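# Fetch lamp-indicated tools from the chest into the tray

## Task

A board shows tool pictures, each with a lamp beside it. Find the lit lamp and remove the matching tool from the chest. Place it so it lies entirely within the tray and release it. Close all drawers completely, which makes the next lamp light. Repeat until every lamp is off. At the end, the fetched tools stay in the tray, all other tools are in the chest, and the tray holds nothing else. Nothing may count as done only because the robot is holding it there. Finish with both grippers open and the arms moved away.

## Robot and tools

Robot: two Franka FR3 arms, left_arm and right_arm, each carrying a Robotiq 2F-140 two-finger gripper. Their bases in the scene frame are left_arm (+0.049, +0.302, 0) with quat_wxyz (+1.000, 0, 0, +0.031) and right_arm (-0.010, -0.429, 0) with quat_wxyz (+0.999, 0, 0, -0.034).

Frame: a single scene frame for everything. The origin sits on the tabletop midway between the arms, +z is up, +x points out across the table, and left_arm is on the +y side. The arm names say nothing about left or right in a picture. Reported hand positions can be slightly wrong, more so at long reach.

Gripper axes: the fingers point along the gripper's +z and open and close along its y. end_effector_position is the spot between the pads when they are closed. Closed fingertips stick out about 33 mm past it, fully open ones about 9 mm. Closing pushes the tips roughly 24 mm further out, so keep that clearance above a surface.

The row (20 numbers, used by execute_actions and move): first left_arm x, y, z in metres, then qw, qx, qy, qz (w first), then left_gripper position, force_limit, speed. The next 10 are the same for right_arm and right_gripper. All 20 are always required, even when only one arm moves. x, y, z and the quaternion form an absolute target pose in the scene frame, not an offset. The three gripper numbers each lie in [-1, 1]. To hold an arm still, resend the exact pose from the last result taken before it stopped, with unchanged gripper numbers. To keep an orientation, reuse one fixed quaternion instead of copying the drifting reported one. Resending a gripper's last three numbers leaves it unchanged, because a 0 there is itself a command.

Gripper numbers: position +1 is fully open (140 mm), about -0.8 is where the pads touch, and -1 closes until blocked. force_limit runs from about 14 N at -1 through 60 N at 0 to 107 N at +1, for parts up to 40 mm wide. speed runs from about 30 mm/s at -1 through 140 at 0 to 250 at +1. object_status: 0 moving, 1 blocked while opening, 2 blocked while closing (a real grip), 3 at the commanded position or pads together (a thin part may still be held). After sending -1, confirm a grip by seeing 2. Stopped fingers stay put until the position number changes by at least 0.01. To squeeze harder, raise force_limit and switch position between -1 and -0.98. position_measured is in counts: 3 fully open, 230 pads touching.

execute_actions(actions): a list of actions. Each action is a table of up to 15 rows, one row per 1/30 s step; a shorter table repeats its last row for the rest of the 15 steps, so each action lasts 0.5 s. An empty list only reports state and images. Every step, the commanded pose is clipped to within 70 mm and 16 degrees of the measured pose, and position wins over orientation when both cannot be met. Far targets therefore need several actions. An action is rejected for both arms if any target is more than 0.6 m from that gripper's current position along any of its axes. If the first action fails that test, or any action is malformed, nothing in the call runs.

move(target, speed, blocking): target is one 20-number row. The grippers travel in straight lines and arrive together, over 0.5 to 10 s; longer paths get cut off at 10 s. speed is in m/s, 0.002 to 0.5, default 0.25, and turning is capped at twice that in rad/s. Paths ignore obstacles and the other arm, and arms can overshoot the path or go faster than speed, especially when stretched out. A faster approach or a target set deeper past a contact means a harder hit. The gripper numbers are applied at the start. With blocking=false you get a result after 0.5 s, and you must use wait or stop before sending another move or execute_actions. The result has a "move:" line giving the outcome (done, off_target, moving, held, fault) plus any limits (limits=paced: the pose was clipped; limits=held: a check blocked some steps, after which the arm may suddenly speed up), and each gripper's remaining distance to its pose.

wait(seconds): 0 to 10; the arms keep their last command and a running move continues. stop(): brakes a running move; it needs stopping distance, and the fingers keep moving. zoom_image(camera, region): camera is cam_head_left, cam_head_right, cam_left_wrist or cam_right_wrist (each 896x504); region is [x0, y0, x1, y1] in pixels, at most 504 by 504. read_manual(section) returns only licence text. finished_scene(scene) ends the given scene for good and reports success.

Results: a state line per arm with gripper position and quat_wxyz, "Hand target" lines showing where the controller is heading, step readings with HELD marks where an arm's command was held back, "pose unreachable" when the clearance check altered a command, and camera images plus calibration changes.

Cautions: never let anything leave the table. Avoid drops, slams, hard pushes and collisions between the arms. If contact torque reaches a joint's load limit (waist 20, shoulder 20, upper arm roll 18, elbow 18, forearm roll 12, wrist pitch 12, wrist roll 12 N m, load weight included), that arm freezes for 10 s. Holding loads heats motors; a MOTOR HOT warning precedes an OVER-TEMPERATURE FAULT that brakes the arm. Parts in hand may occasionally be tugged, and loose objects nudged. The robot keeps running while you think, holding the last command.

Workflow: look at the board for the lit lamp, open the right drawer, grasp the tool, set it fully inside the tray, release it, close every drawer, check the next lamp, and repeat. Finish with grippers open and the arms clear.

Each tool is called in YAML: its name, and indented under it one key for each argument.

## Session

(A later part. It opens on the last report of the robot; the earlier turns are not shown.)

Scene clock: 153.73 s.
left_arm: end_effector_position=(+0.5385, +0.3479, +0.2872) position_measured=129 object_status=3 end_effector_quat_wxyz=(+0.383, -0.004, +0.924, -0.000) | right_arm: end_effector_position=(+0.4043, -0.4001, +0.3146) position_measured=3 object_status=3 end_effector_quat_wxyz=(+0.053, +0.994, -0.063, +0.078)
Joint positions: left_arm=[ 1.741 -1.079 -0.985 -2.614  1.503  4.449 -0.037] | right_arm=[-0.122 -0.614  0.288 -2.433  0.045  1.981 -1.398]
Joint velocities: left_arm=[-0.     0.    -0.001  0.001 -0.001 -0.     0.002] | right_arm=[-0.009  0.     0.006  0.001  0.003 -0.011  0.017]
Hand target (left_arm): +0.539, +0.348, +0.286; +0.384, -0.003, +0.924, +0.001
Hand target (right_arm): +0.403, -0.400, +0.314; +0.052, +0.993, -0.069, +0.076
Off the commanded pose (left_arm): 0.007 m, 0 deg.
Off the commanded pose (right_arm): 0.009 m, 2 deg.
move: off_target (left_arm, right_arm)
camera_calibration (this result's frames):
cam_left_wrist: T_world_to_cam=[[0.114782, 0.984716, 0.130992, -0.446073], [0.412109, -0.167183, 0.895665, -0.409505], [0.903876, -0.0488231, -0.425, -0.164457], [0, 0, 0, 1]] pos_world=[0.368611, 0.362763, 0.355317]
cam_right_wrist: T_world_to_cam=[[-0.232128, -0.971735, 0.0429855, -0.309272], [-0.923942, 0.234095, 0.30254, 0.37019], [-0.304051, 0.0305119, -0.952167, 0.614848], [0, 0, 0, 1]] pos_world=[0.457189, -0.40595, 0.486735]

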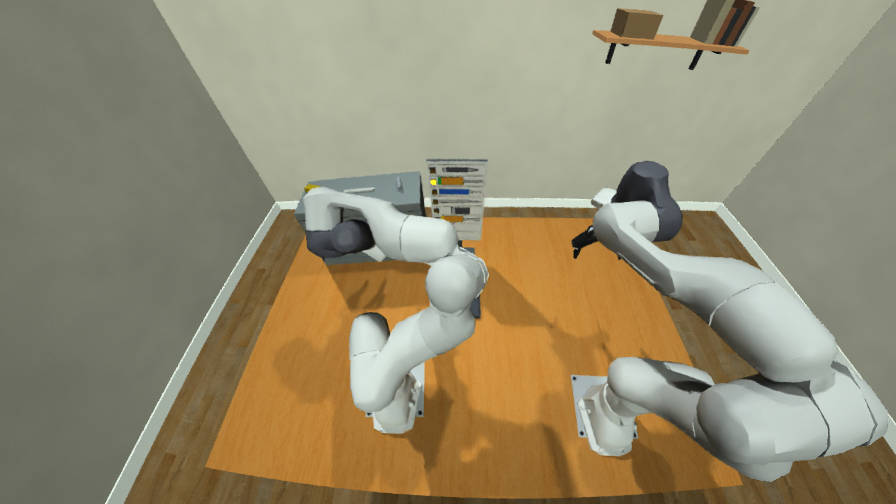

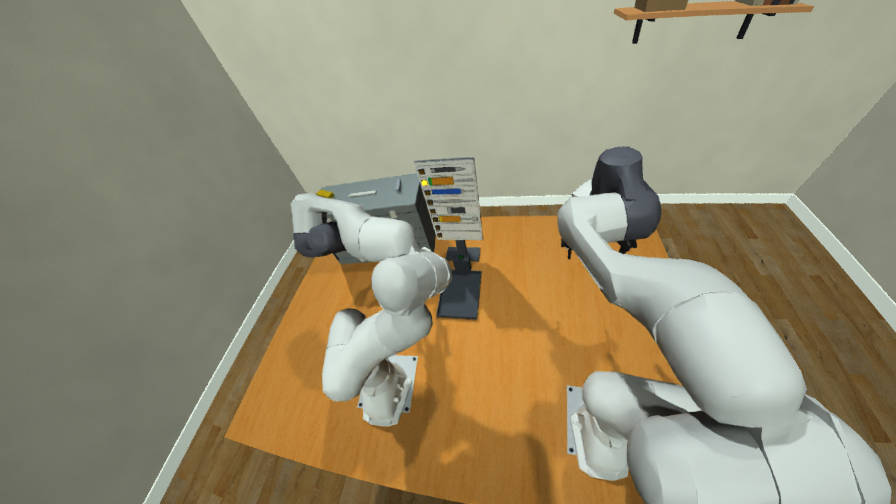

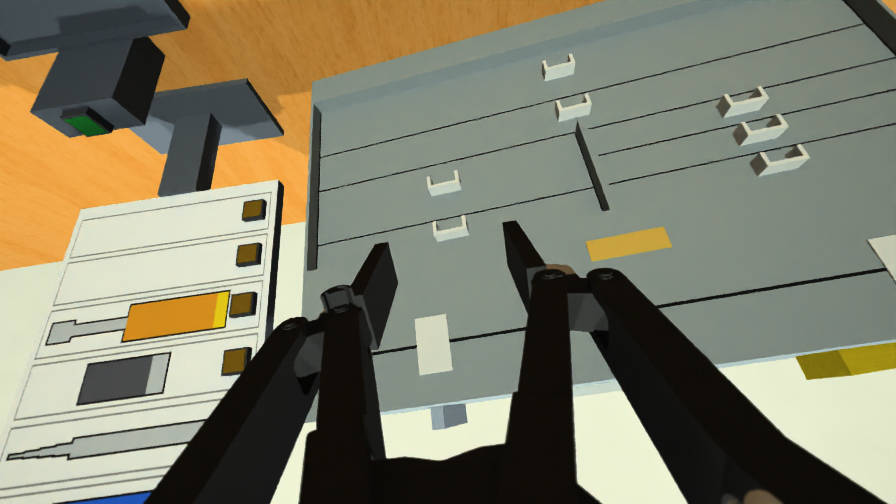

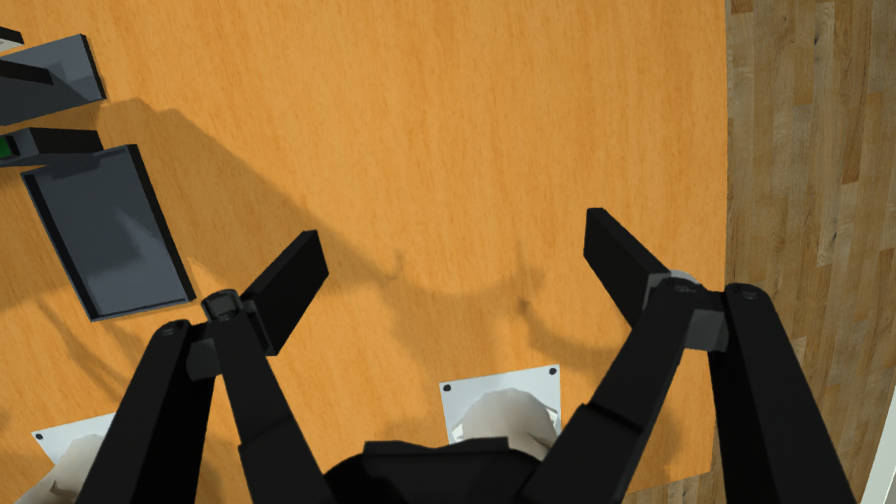

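move:
  target: [0.605,0.346,0.222,0.383,0,0.924,0,0,0,0,0.4,-0.392,0.313,0.064,0.994,-0.048,0.08,1,0,0]
  speed: 0.05

Scene clock: 156.57 s.
left_arm: end_effector_position=(+0.6029, +0.3446, +0.2213) position_measured=129 object_status=3 end_effector_quat_wxyz=(+0.381, -0.003, +0.925, -0.003) | right_arm: end_effector_position=(+0.3998, -0.3924, +0.3128) position_measured=3 object_status=3 end_effector_quat_wxyz=(+0.063, +0.994, -0.051, +0.078)
Joint positions: left_arm=[ 1.862 -1.06  -1.287 -2.538  1.272  4.355  0.012] | right_arm=[-0.112 -0.628  0.31  -2.445  0.038  1.979 -1.394]
Joint velocities: left_arm=[ 0.004 -0.004 -0.003  0.002 -0.009 -0.001  0.008] | right_arm=[ 0.003  0.001  0.001  0.002 -0.002 -0.001 -0.001]
Hand target (left_arm): +0.605, +0.346, +0.221; +0.382, +0.000, +0.924, +0.000
Hand target (right_arm): +0.400, -0.392, +0.313; +0.064, +0.994, -0.048, +0.080
Off the commanded pose (left_arm): 0.003 m, 1 deg.
Off the commanded pose (right_arm): 0.001 m, 0 deg.
move: done
camera_calibration (this result's frames):
cam_left_wrist: T_world_to_cam=[[0.119935, 0.984663, 0.126702, -0.443701], [0.414917, -0.165658, 0.894651, -0.379537], [0.90192, -0.0547293, -0.428422, -0.246887], [0, 0, 0, 1]] pos_world=[0.433364, 0.360511, 0.29]
cam_right_wrist: T_world_to_cam=[[-0.209793, -0.975595, 0.0648101, -0.320012], [-0.928823, 0.219563, 0.298464, 0.36222], [-0.30541, 0.00241853, -0.952218, 0.601111], [0, 0, 0, 1]] pos_world=[0.452887, -0.393186, 0.485019]

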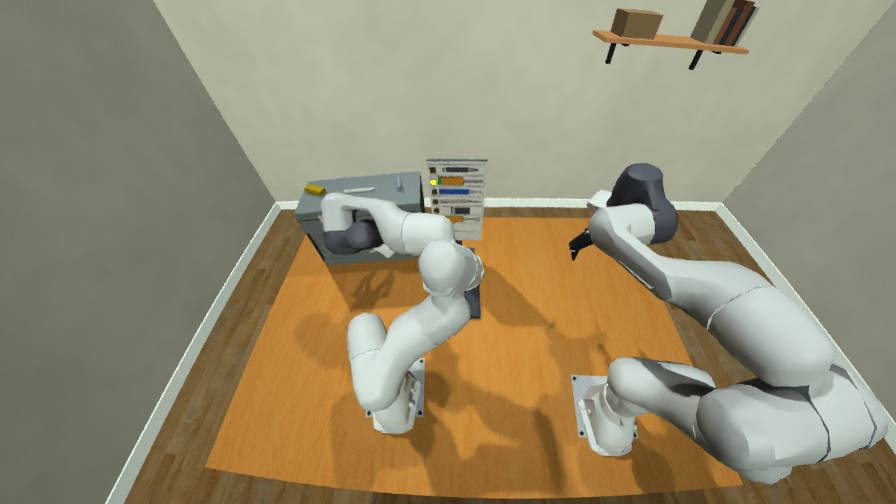

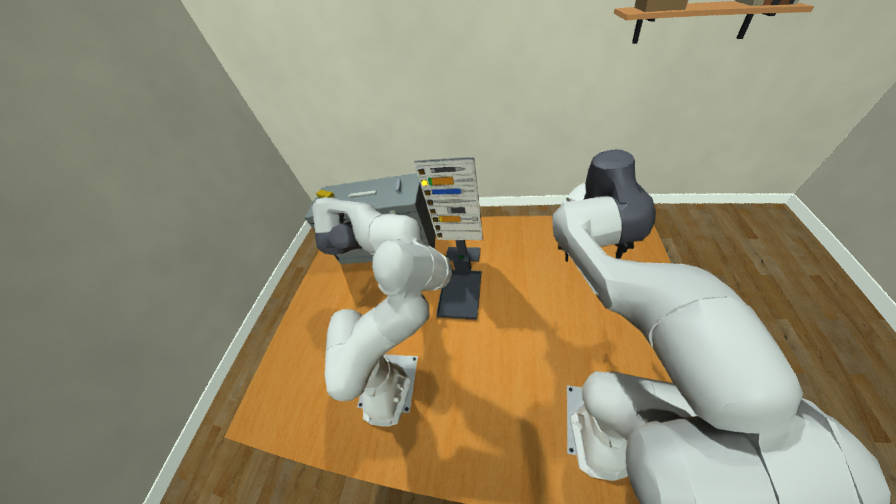

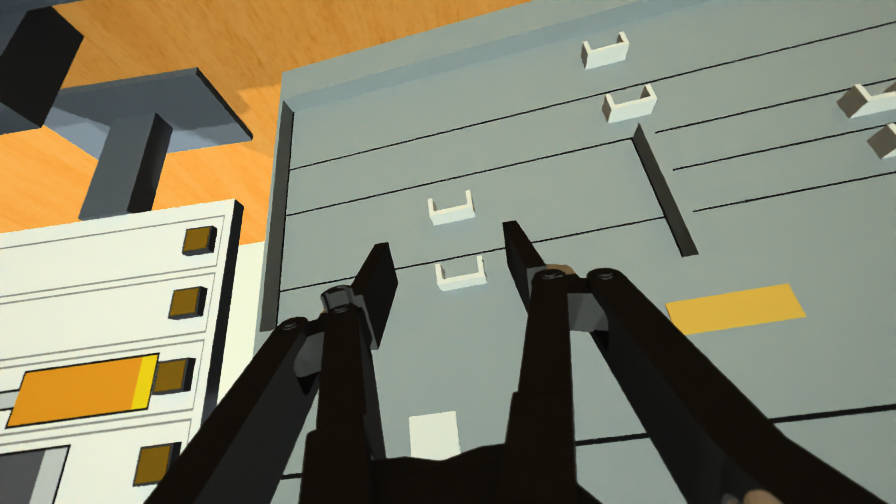

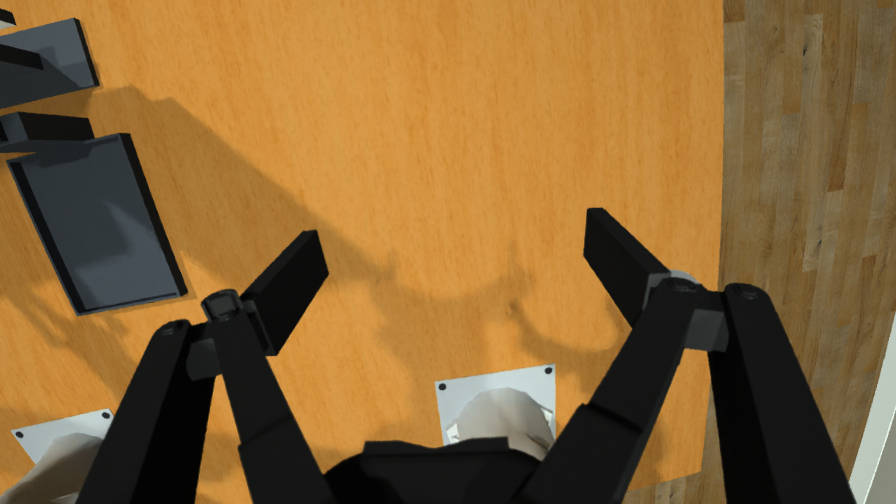

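move:
  target: [0.605,0.346,0.222,0.383,0,0.924,0,-1,0.5,0,0.4,-0.392,0.313,0.064,0.994,-0.048,0.08,1,0,0]
  speed: 0.05

Scene clock: 157.37 s.
left_arm: end_effector_position=(+0.6031, +0.3495, +0.2217) position_measured=196 object_status=2 end_effector_quat_wxyz=(+0.382, -0.006, +0.924, +0.001) | right_arm: end_effector_position=(+0.3996, -0.3923, +0.3127) position_measured=3 object_status=3 end_effector_quat_wxyz=(+0.063, +0.994, -0.051, +0.078)
Joint positions: left_arm=[ 1.866 -1.06  -1.285 -2.538  1.271  4.35   0.013] | right_arm=[-0.112 -0.628  0.31  -2.445  0.038  1.979 -1.394]
Joint velocities: left_arm=[ 0.002  0.     0.001 -0.001  0.     0.    -0.002] | right_arm=[-0.002 -0.    -0.001 -0.001  0.     0.     0.001]
Hand target (left_arm): +0.605, +0.346, +0.222; +0.383, +0.000, +0.924, +0.000
Hand target (right_arm): +0.400, -0.392, +0.313; +0.064, +0.994, -0.048, +0.080
Off the commanded pose (left_arm): 0.004 m, 1 deg.
Off the commanded pose (right_arm): 0.001 m, 0 deg.
move: off_target (left_arm)
camera_calibration (this result's frames):
cam_left_wrist: T_world_to_cam=[[0.110761, 0.98515, 0.131192, -0.444205], [0.414976, -0.165789, 0.8946, -0.379197], [0.903065, -0.0446456, -0.427177, -0.251095], [0, 0, 0, 1]] pos_world=[0.433314, 0.363532, 0.290243]
cam_right_wrist: T_world_to_cam=[[-0.209469, -0.975656, 0.0649434, -0.32013], [-0.92888, 0.219295, 0.298483, 0.362031], [-0.305459, 0.00219833, -0.952203, 0.600917], [0, 0, 0, 1]] pos_world=[0.452781, -0.39305, 0.484925]

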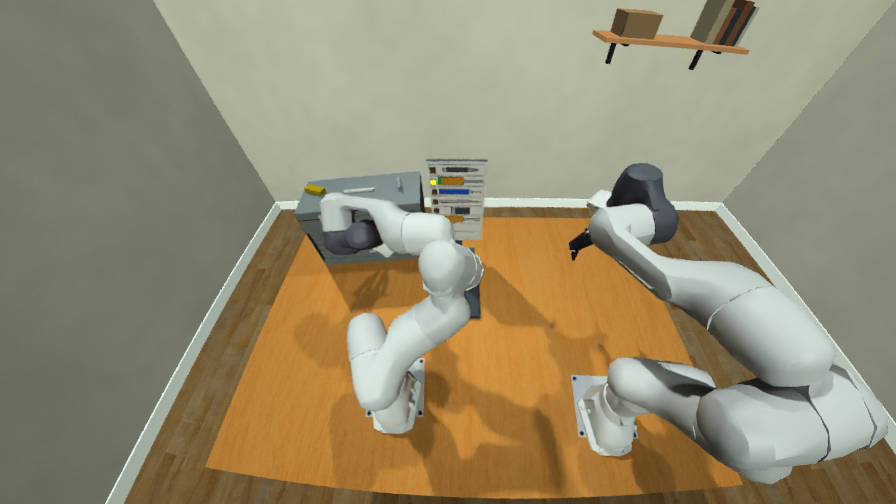

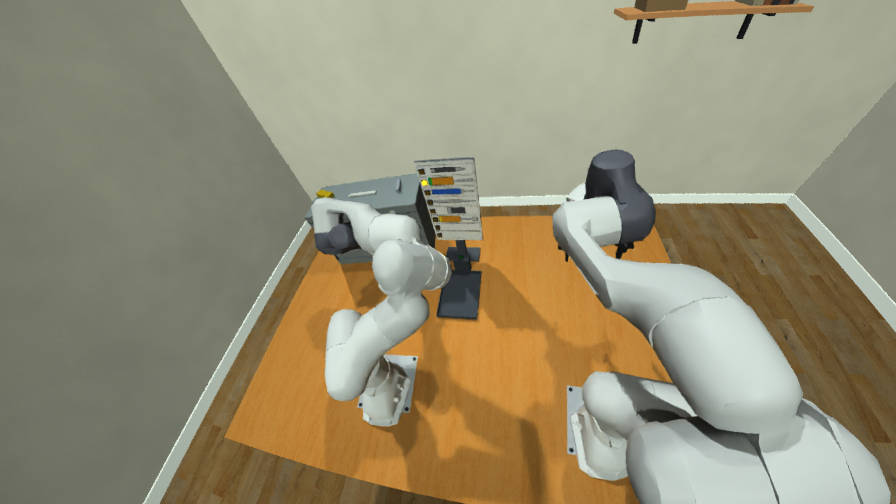

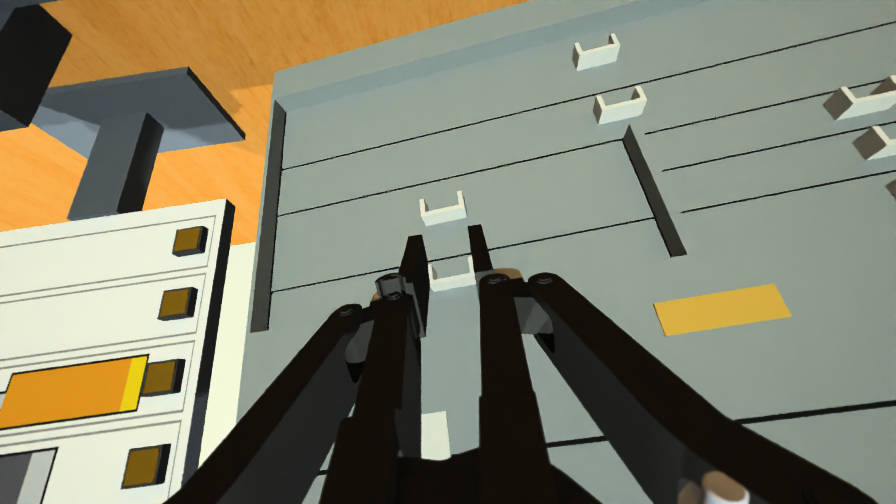

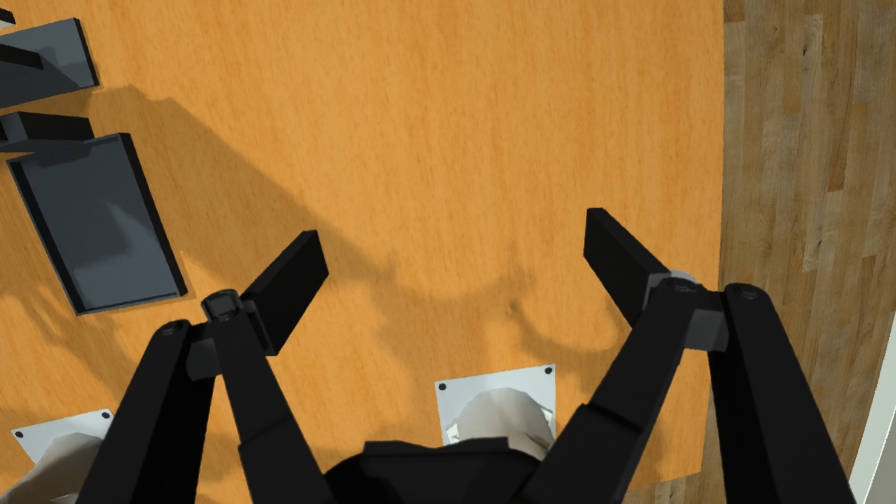

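Gripped. Pull.

move:
  target: [0.45,0.338,0.222,0.383,0,0.924,0,-1,0.5,0,0.4,-0.392,0.313,0.064,0.994,-0.048,0.08,1,0,0]
  speed: 0.05

Scene clock: 160.87 s.
left_arm: end_effector_position=(+0.4528, +0.3361, +0.2238) position_measured=196 object_status=2 end_effector_quat_wxyz=(+0.386, -0.002, +0.923, -0.005) | right_arm: end_effector_position=(+0.3996, -0.3923, +0.3127) position_measured=3 object_status=3 end_effector_quat_wxyz=(+0.063, +0.994, -0.051, +0.078)
Joint positions: left_arm=[ 1.661 -1.188 -0.952 -2.992  1.424  4.533  0.221] | right_arm=[-0.112 -0.628  0.31  -2.445  0.038  1.979 -1.394]
Joint velocities: left_arm=[-0.002 -0.     0.006 -0.002  0.009  0.     0.021] | right_arm=[ 0.001  0.002 -0.    -0.002  0.001  0.001  0.   ]
Hand target (left_arm): +0.451, +0.339, +0.224; +0.386, -0.000, +0.923, -0.001
Hand target (right_arm): +0.400, -0.392, +0.313; +0.064, +0.994, -0.048, +0.080
Off the commanded pose (left_arm): 0.004 m, 1 deg.
Off the commanded pose (right_arm): 0.001 m, 0 deg.
joint sent to its limit (left arm) — the command would take joint 6 (wrist pitch) past its upper limit, so that joint was sent only as far as its limit.
move: off_target (left_arm)
camera_calibration (this result's frames):
cam_left_wrist: T_world_to_cam=[[0.121236, 0.984759, 0.124706, -0.417844], [0.40548, -0.163805, 0.899307, -0.318305], [0.906028, -0.0584625, -0.41916, -0.113584], [0, 0, 0, 1]] pos_world=[0.282635, 0.352695, 0.290752]
cam_right_wrist: T_world_to_cam=[[-0.209351, -0.97568, 0.0649668, -0.320158], [-0.928901, 0.21919, 0.298495, 0.36197], [-0.305476, 0.00214264, -0.952198, 0.600856], [0, 0, 0, 1]] pos_world=[0.452755, -0.392999, 0.484887]

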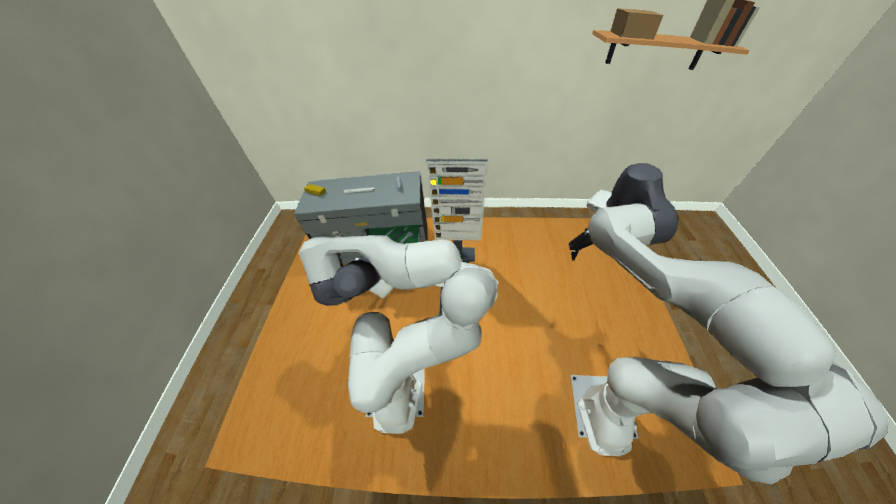

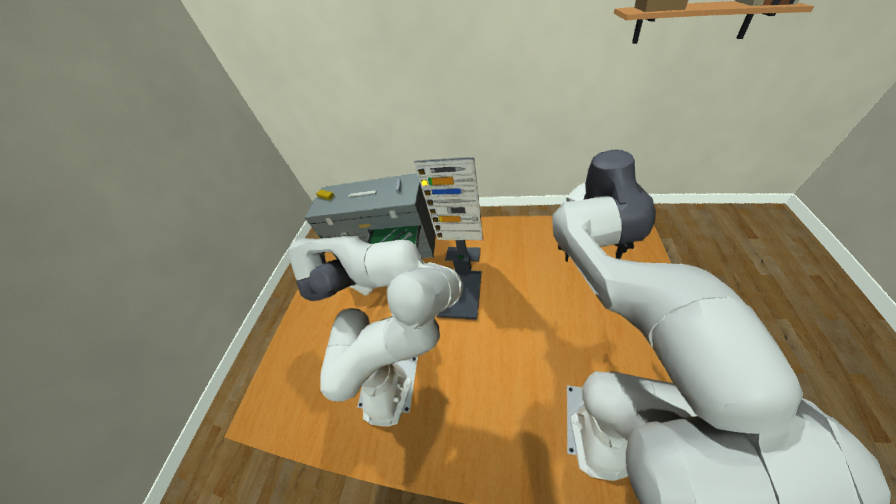

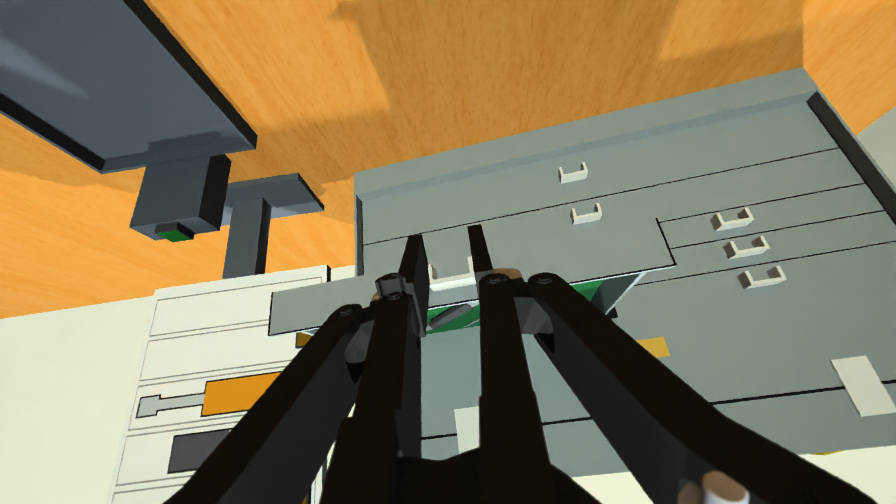

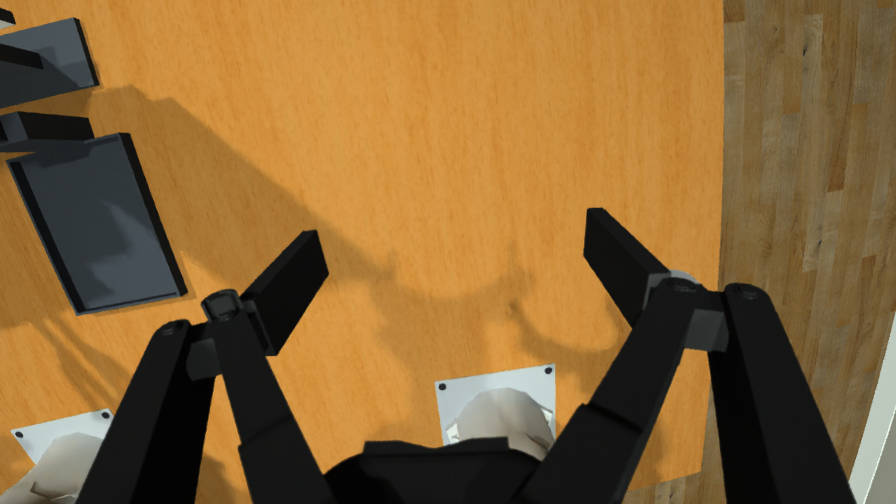

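Drawer opens. Release and lift up to look inside.

move:
  target: [0.45,0.338,0.32,0.383,0,0.924,0,0.3,0.5,0,0.4,-0.392,0.313,0.064,0.994,-0.048,0.08,1,0,0]
  speed: 0.08

Scene clock: 162.80 s.
left_arm: end_effector_position=(+0.4501, +0.3377, +0.3188) position_measured=91 object_status=3 end_effector_quat_wxyz=(+0.382, +0.005, +0.924, +0.003) | right_arm: end_effector_position=(+0.3996, -0.3923, +0.3127) position_measured=3 object_status=3 end_effector_quat_wxyz=(+0.063, +0.994, -0.051, +0.078)
Joint positions: left_arm=[ 1.604 -1.15  -0.671 -2.759  1.743  4.532 -0.007] | right_arm=[-0.112 -0.628  0.31  -2.445  0.038  1.979 -1.394]
Joint velocities: left_arm=[-0.002  0.001  0.     0.001  0.004 -0.001 -0.032] | right_arm=[ 0.     0.     0.     0.001 -0.002  0.     0.001]
Hand target (left_arm): +0.449, +0.337, +0.319; +0.382, +0.000, +0.924, -0.000
Hand target (right_arm): +0.400, -0.392, +0.313; +0.064, +0.994, -0.048, +0.080
Off the commanded pose (left_arm): 0.001 m, 1 deg.
Off the commanded pose (right_arm): 0.001 m, 0 deg.
joint sent to its limit (left arm) — the command would take joint 6 (wrist pitch) past its upper limit, so that joint was sent only as far as its limit.
move: done
camera_calibration (this result's frames):
cam_left_wrist: T_world_to_cam=[[0.129621, 0.980965, 0.144592, -0.439724], [0.41023, -0.185811, 0.892852, -0.394998], [0.902723, -0.0564167, -0.426507, -0.0681], [0, 0, 0, 1]] pos_world=[0.280513, 0.354117, 0.38721]
cam_right_wrist: T_world_to_cam=[[-0.209283, -0.975694, 0.0649809, -0.320175], [-0.928916, 0.219129, 0.298493, 0.36194], [-0.305477, 0.00210764, -0.952197, 0.600819], [0, 0, 0, 1]] pos_world=[0.452741, -0.39297, 0.484867]

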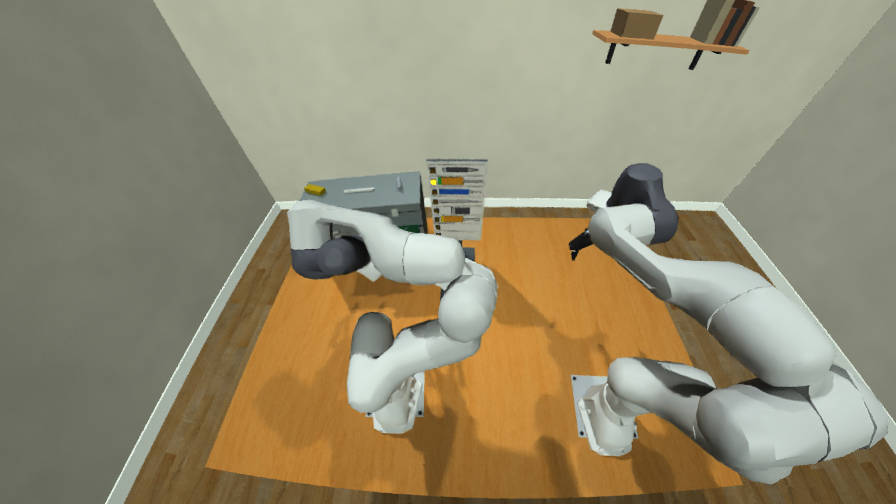

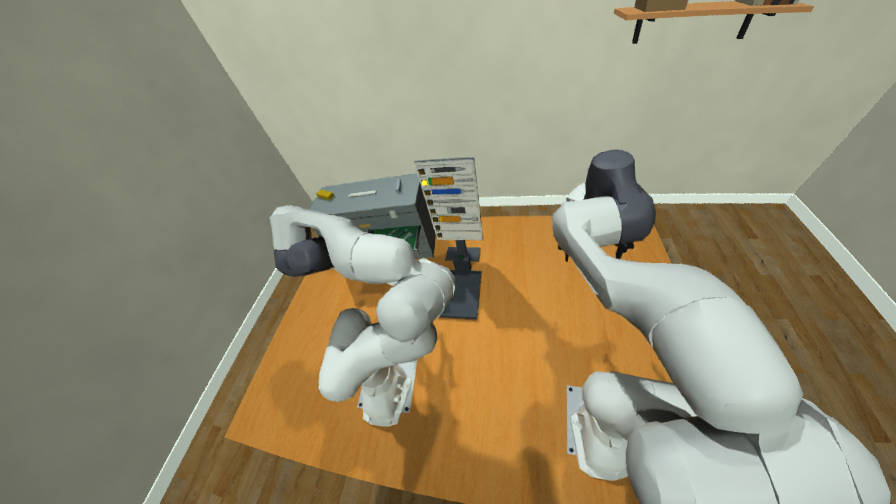

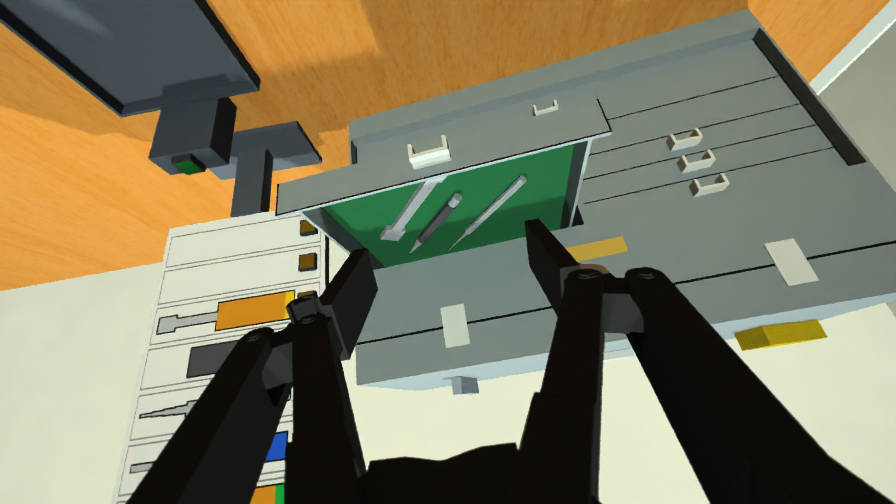

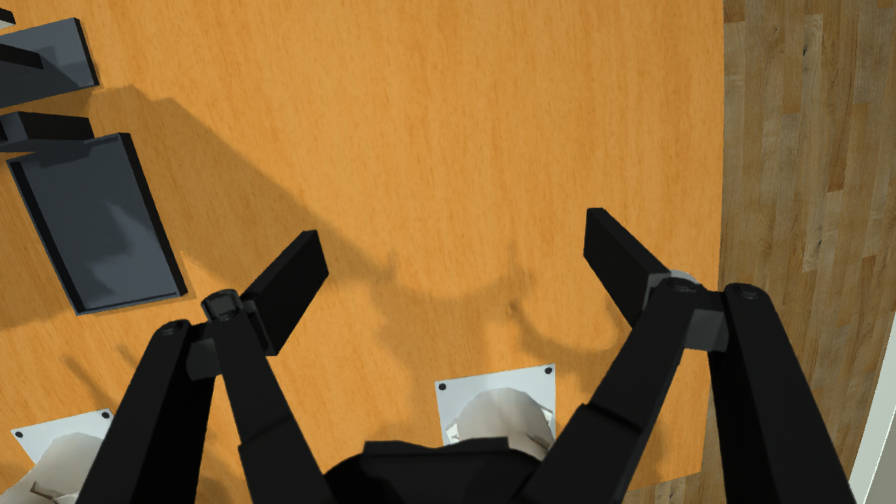

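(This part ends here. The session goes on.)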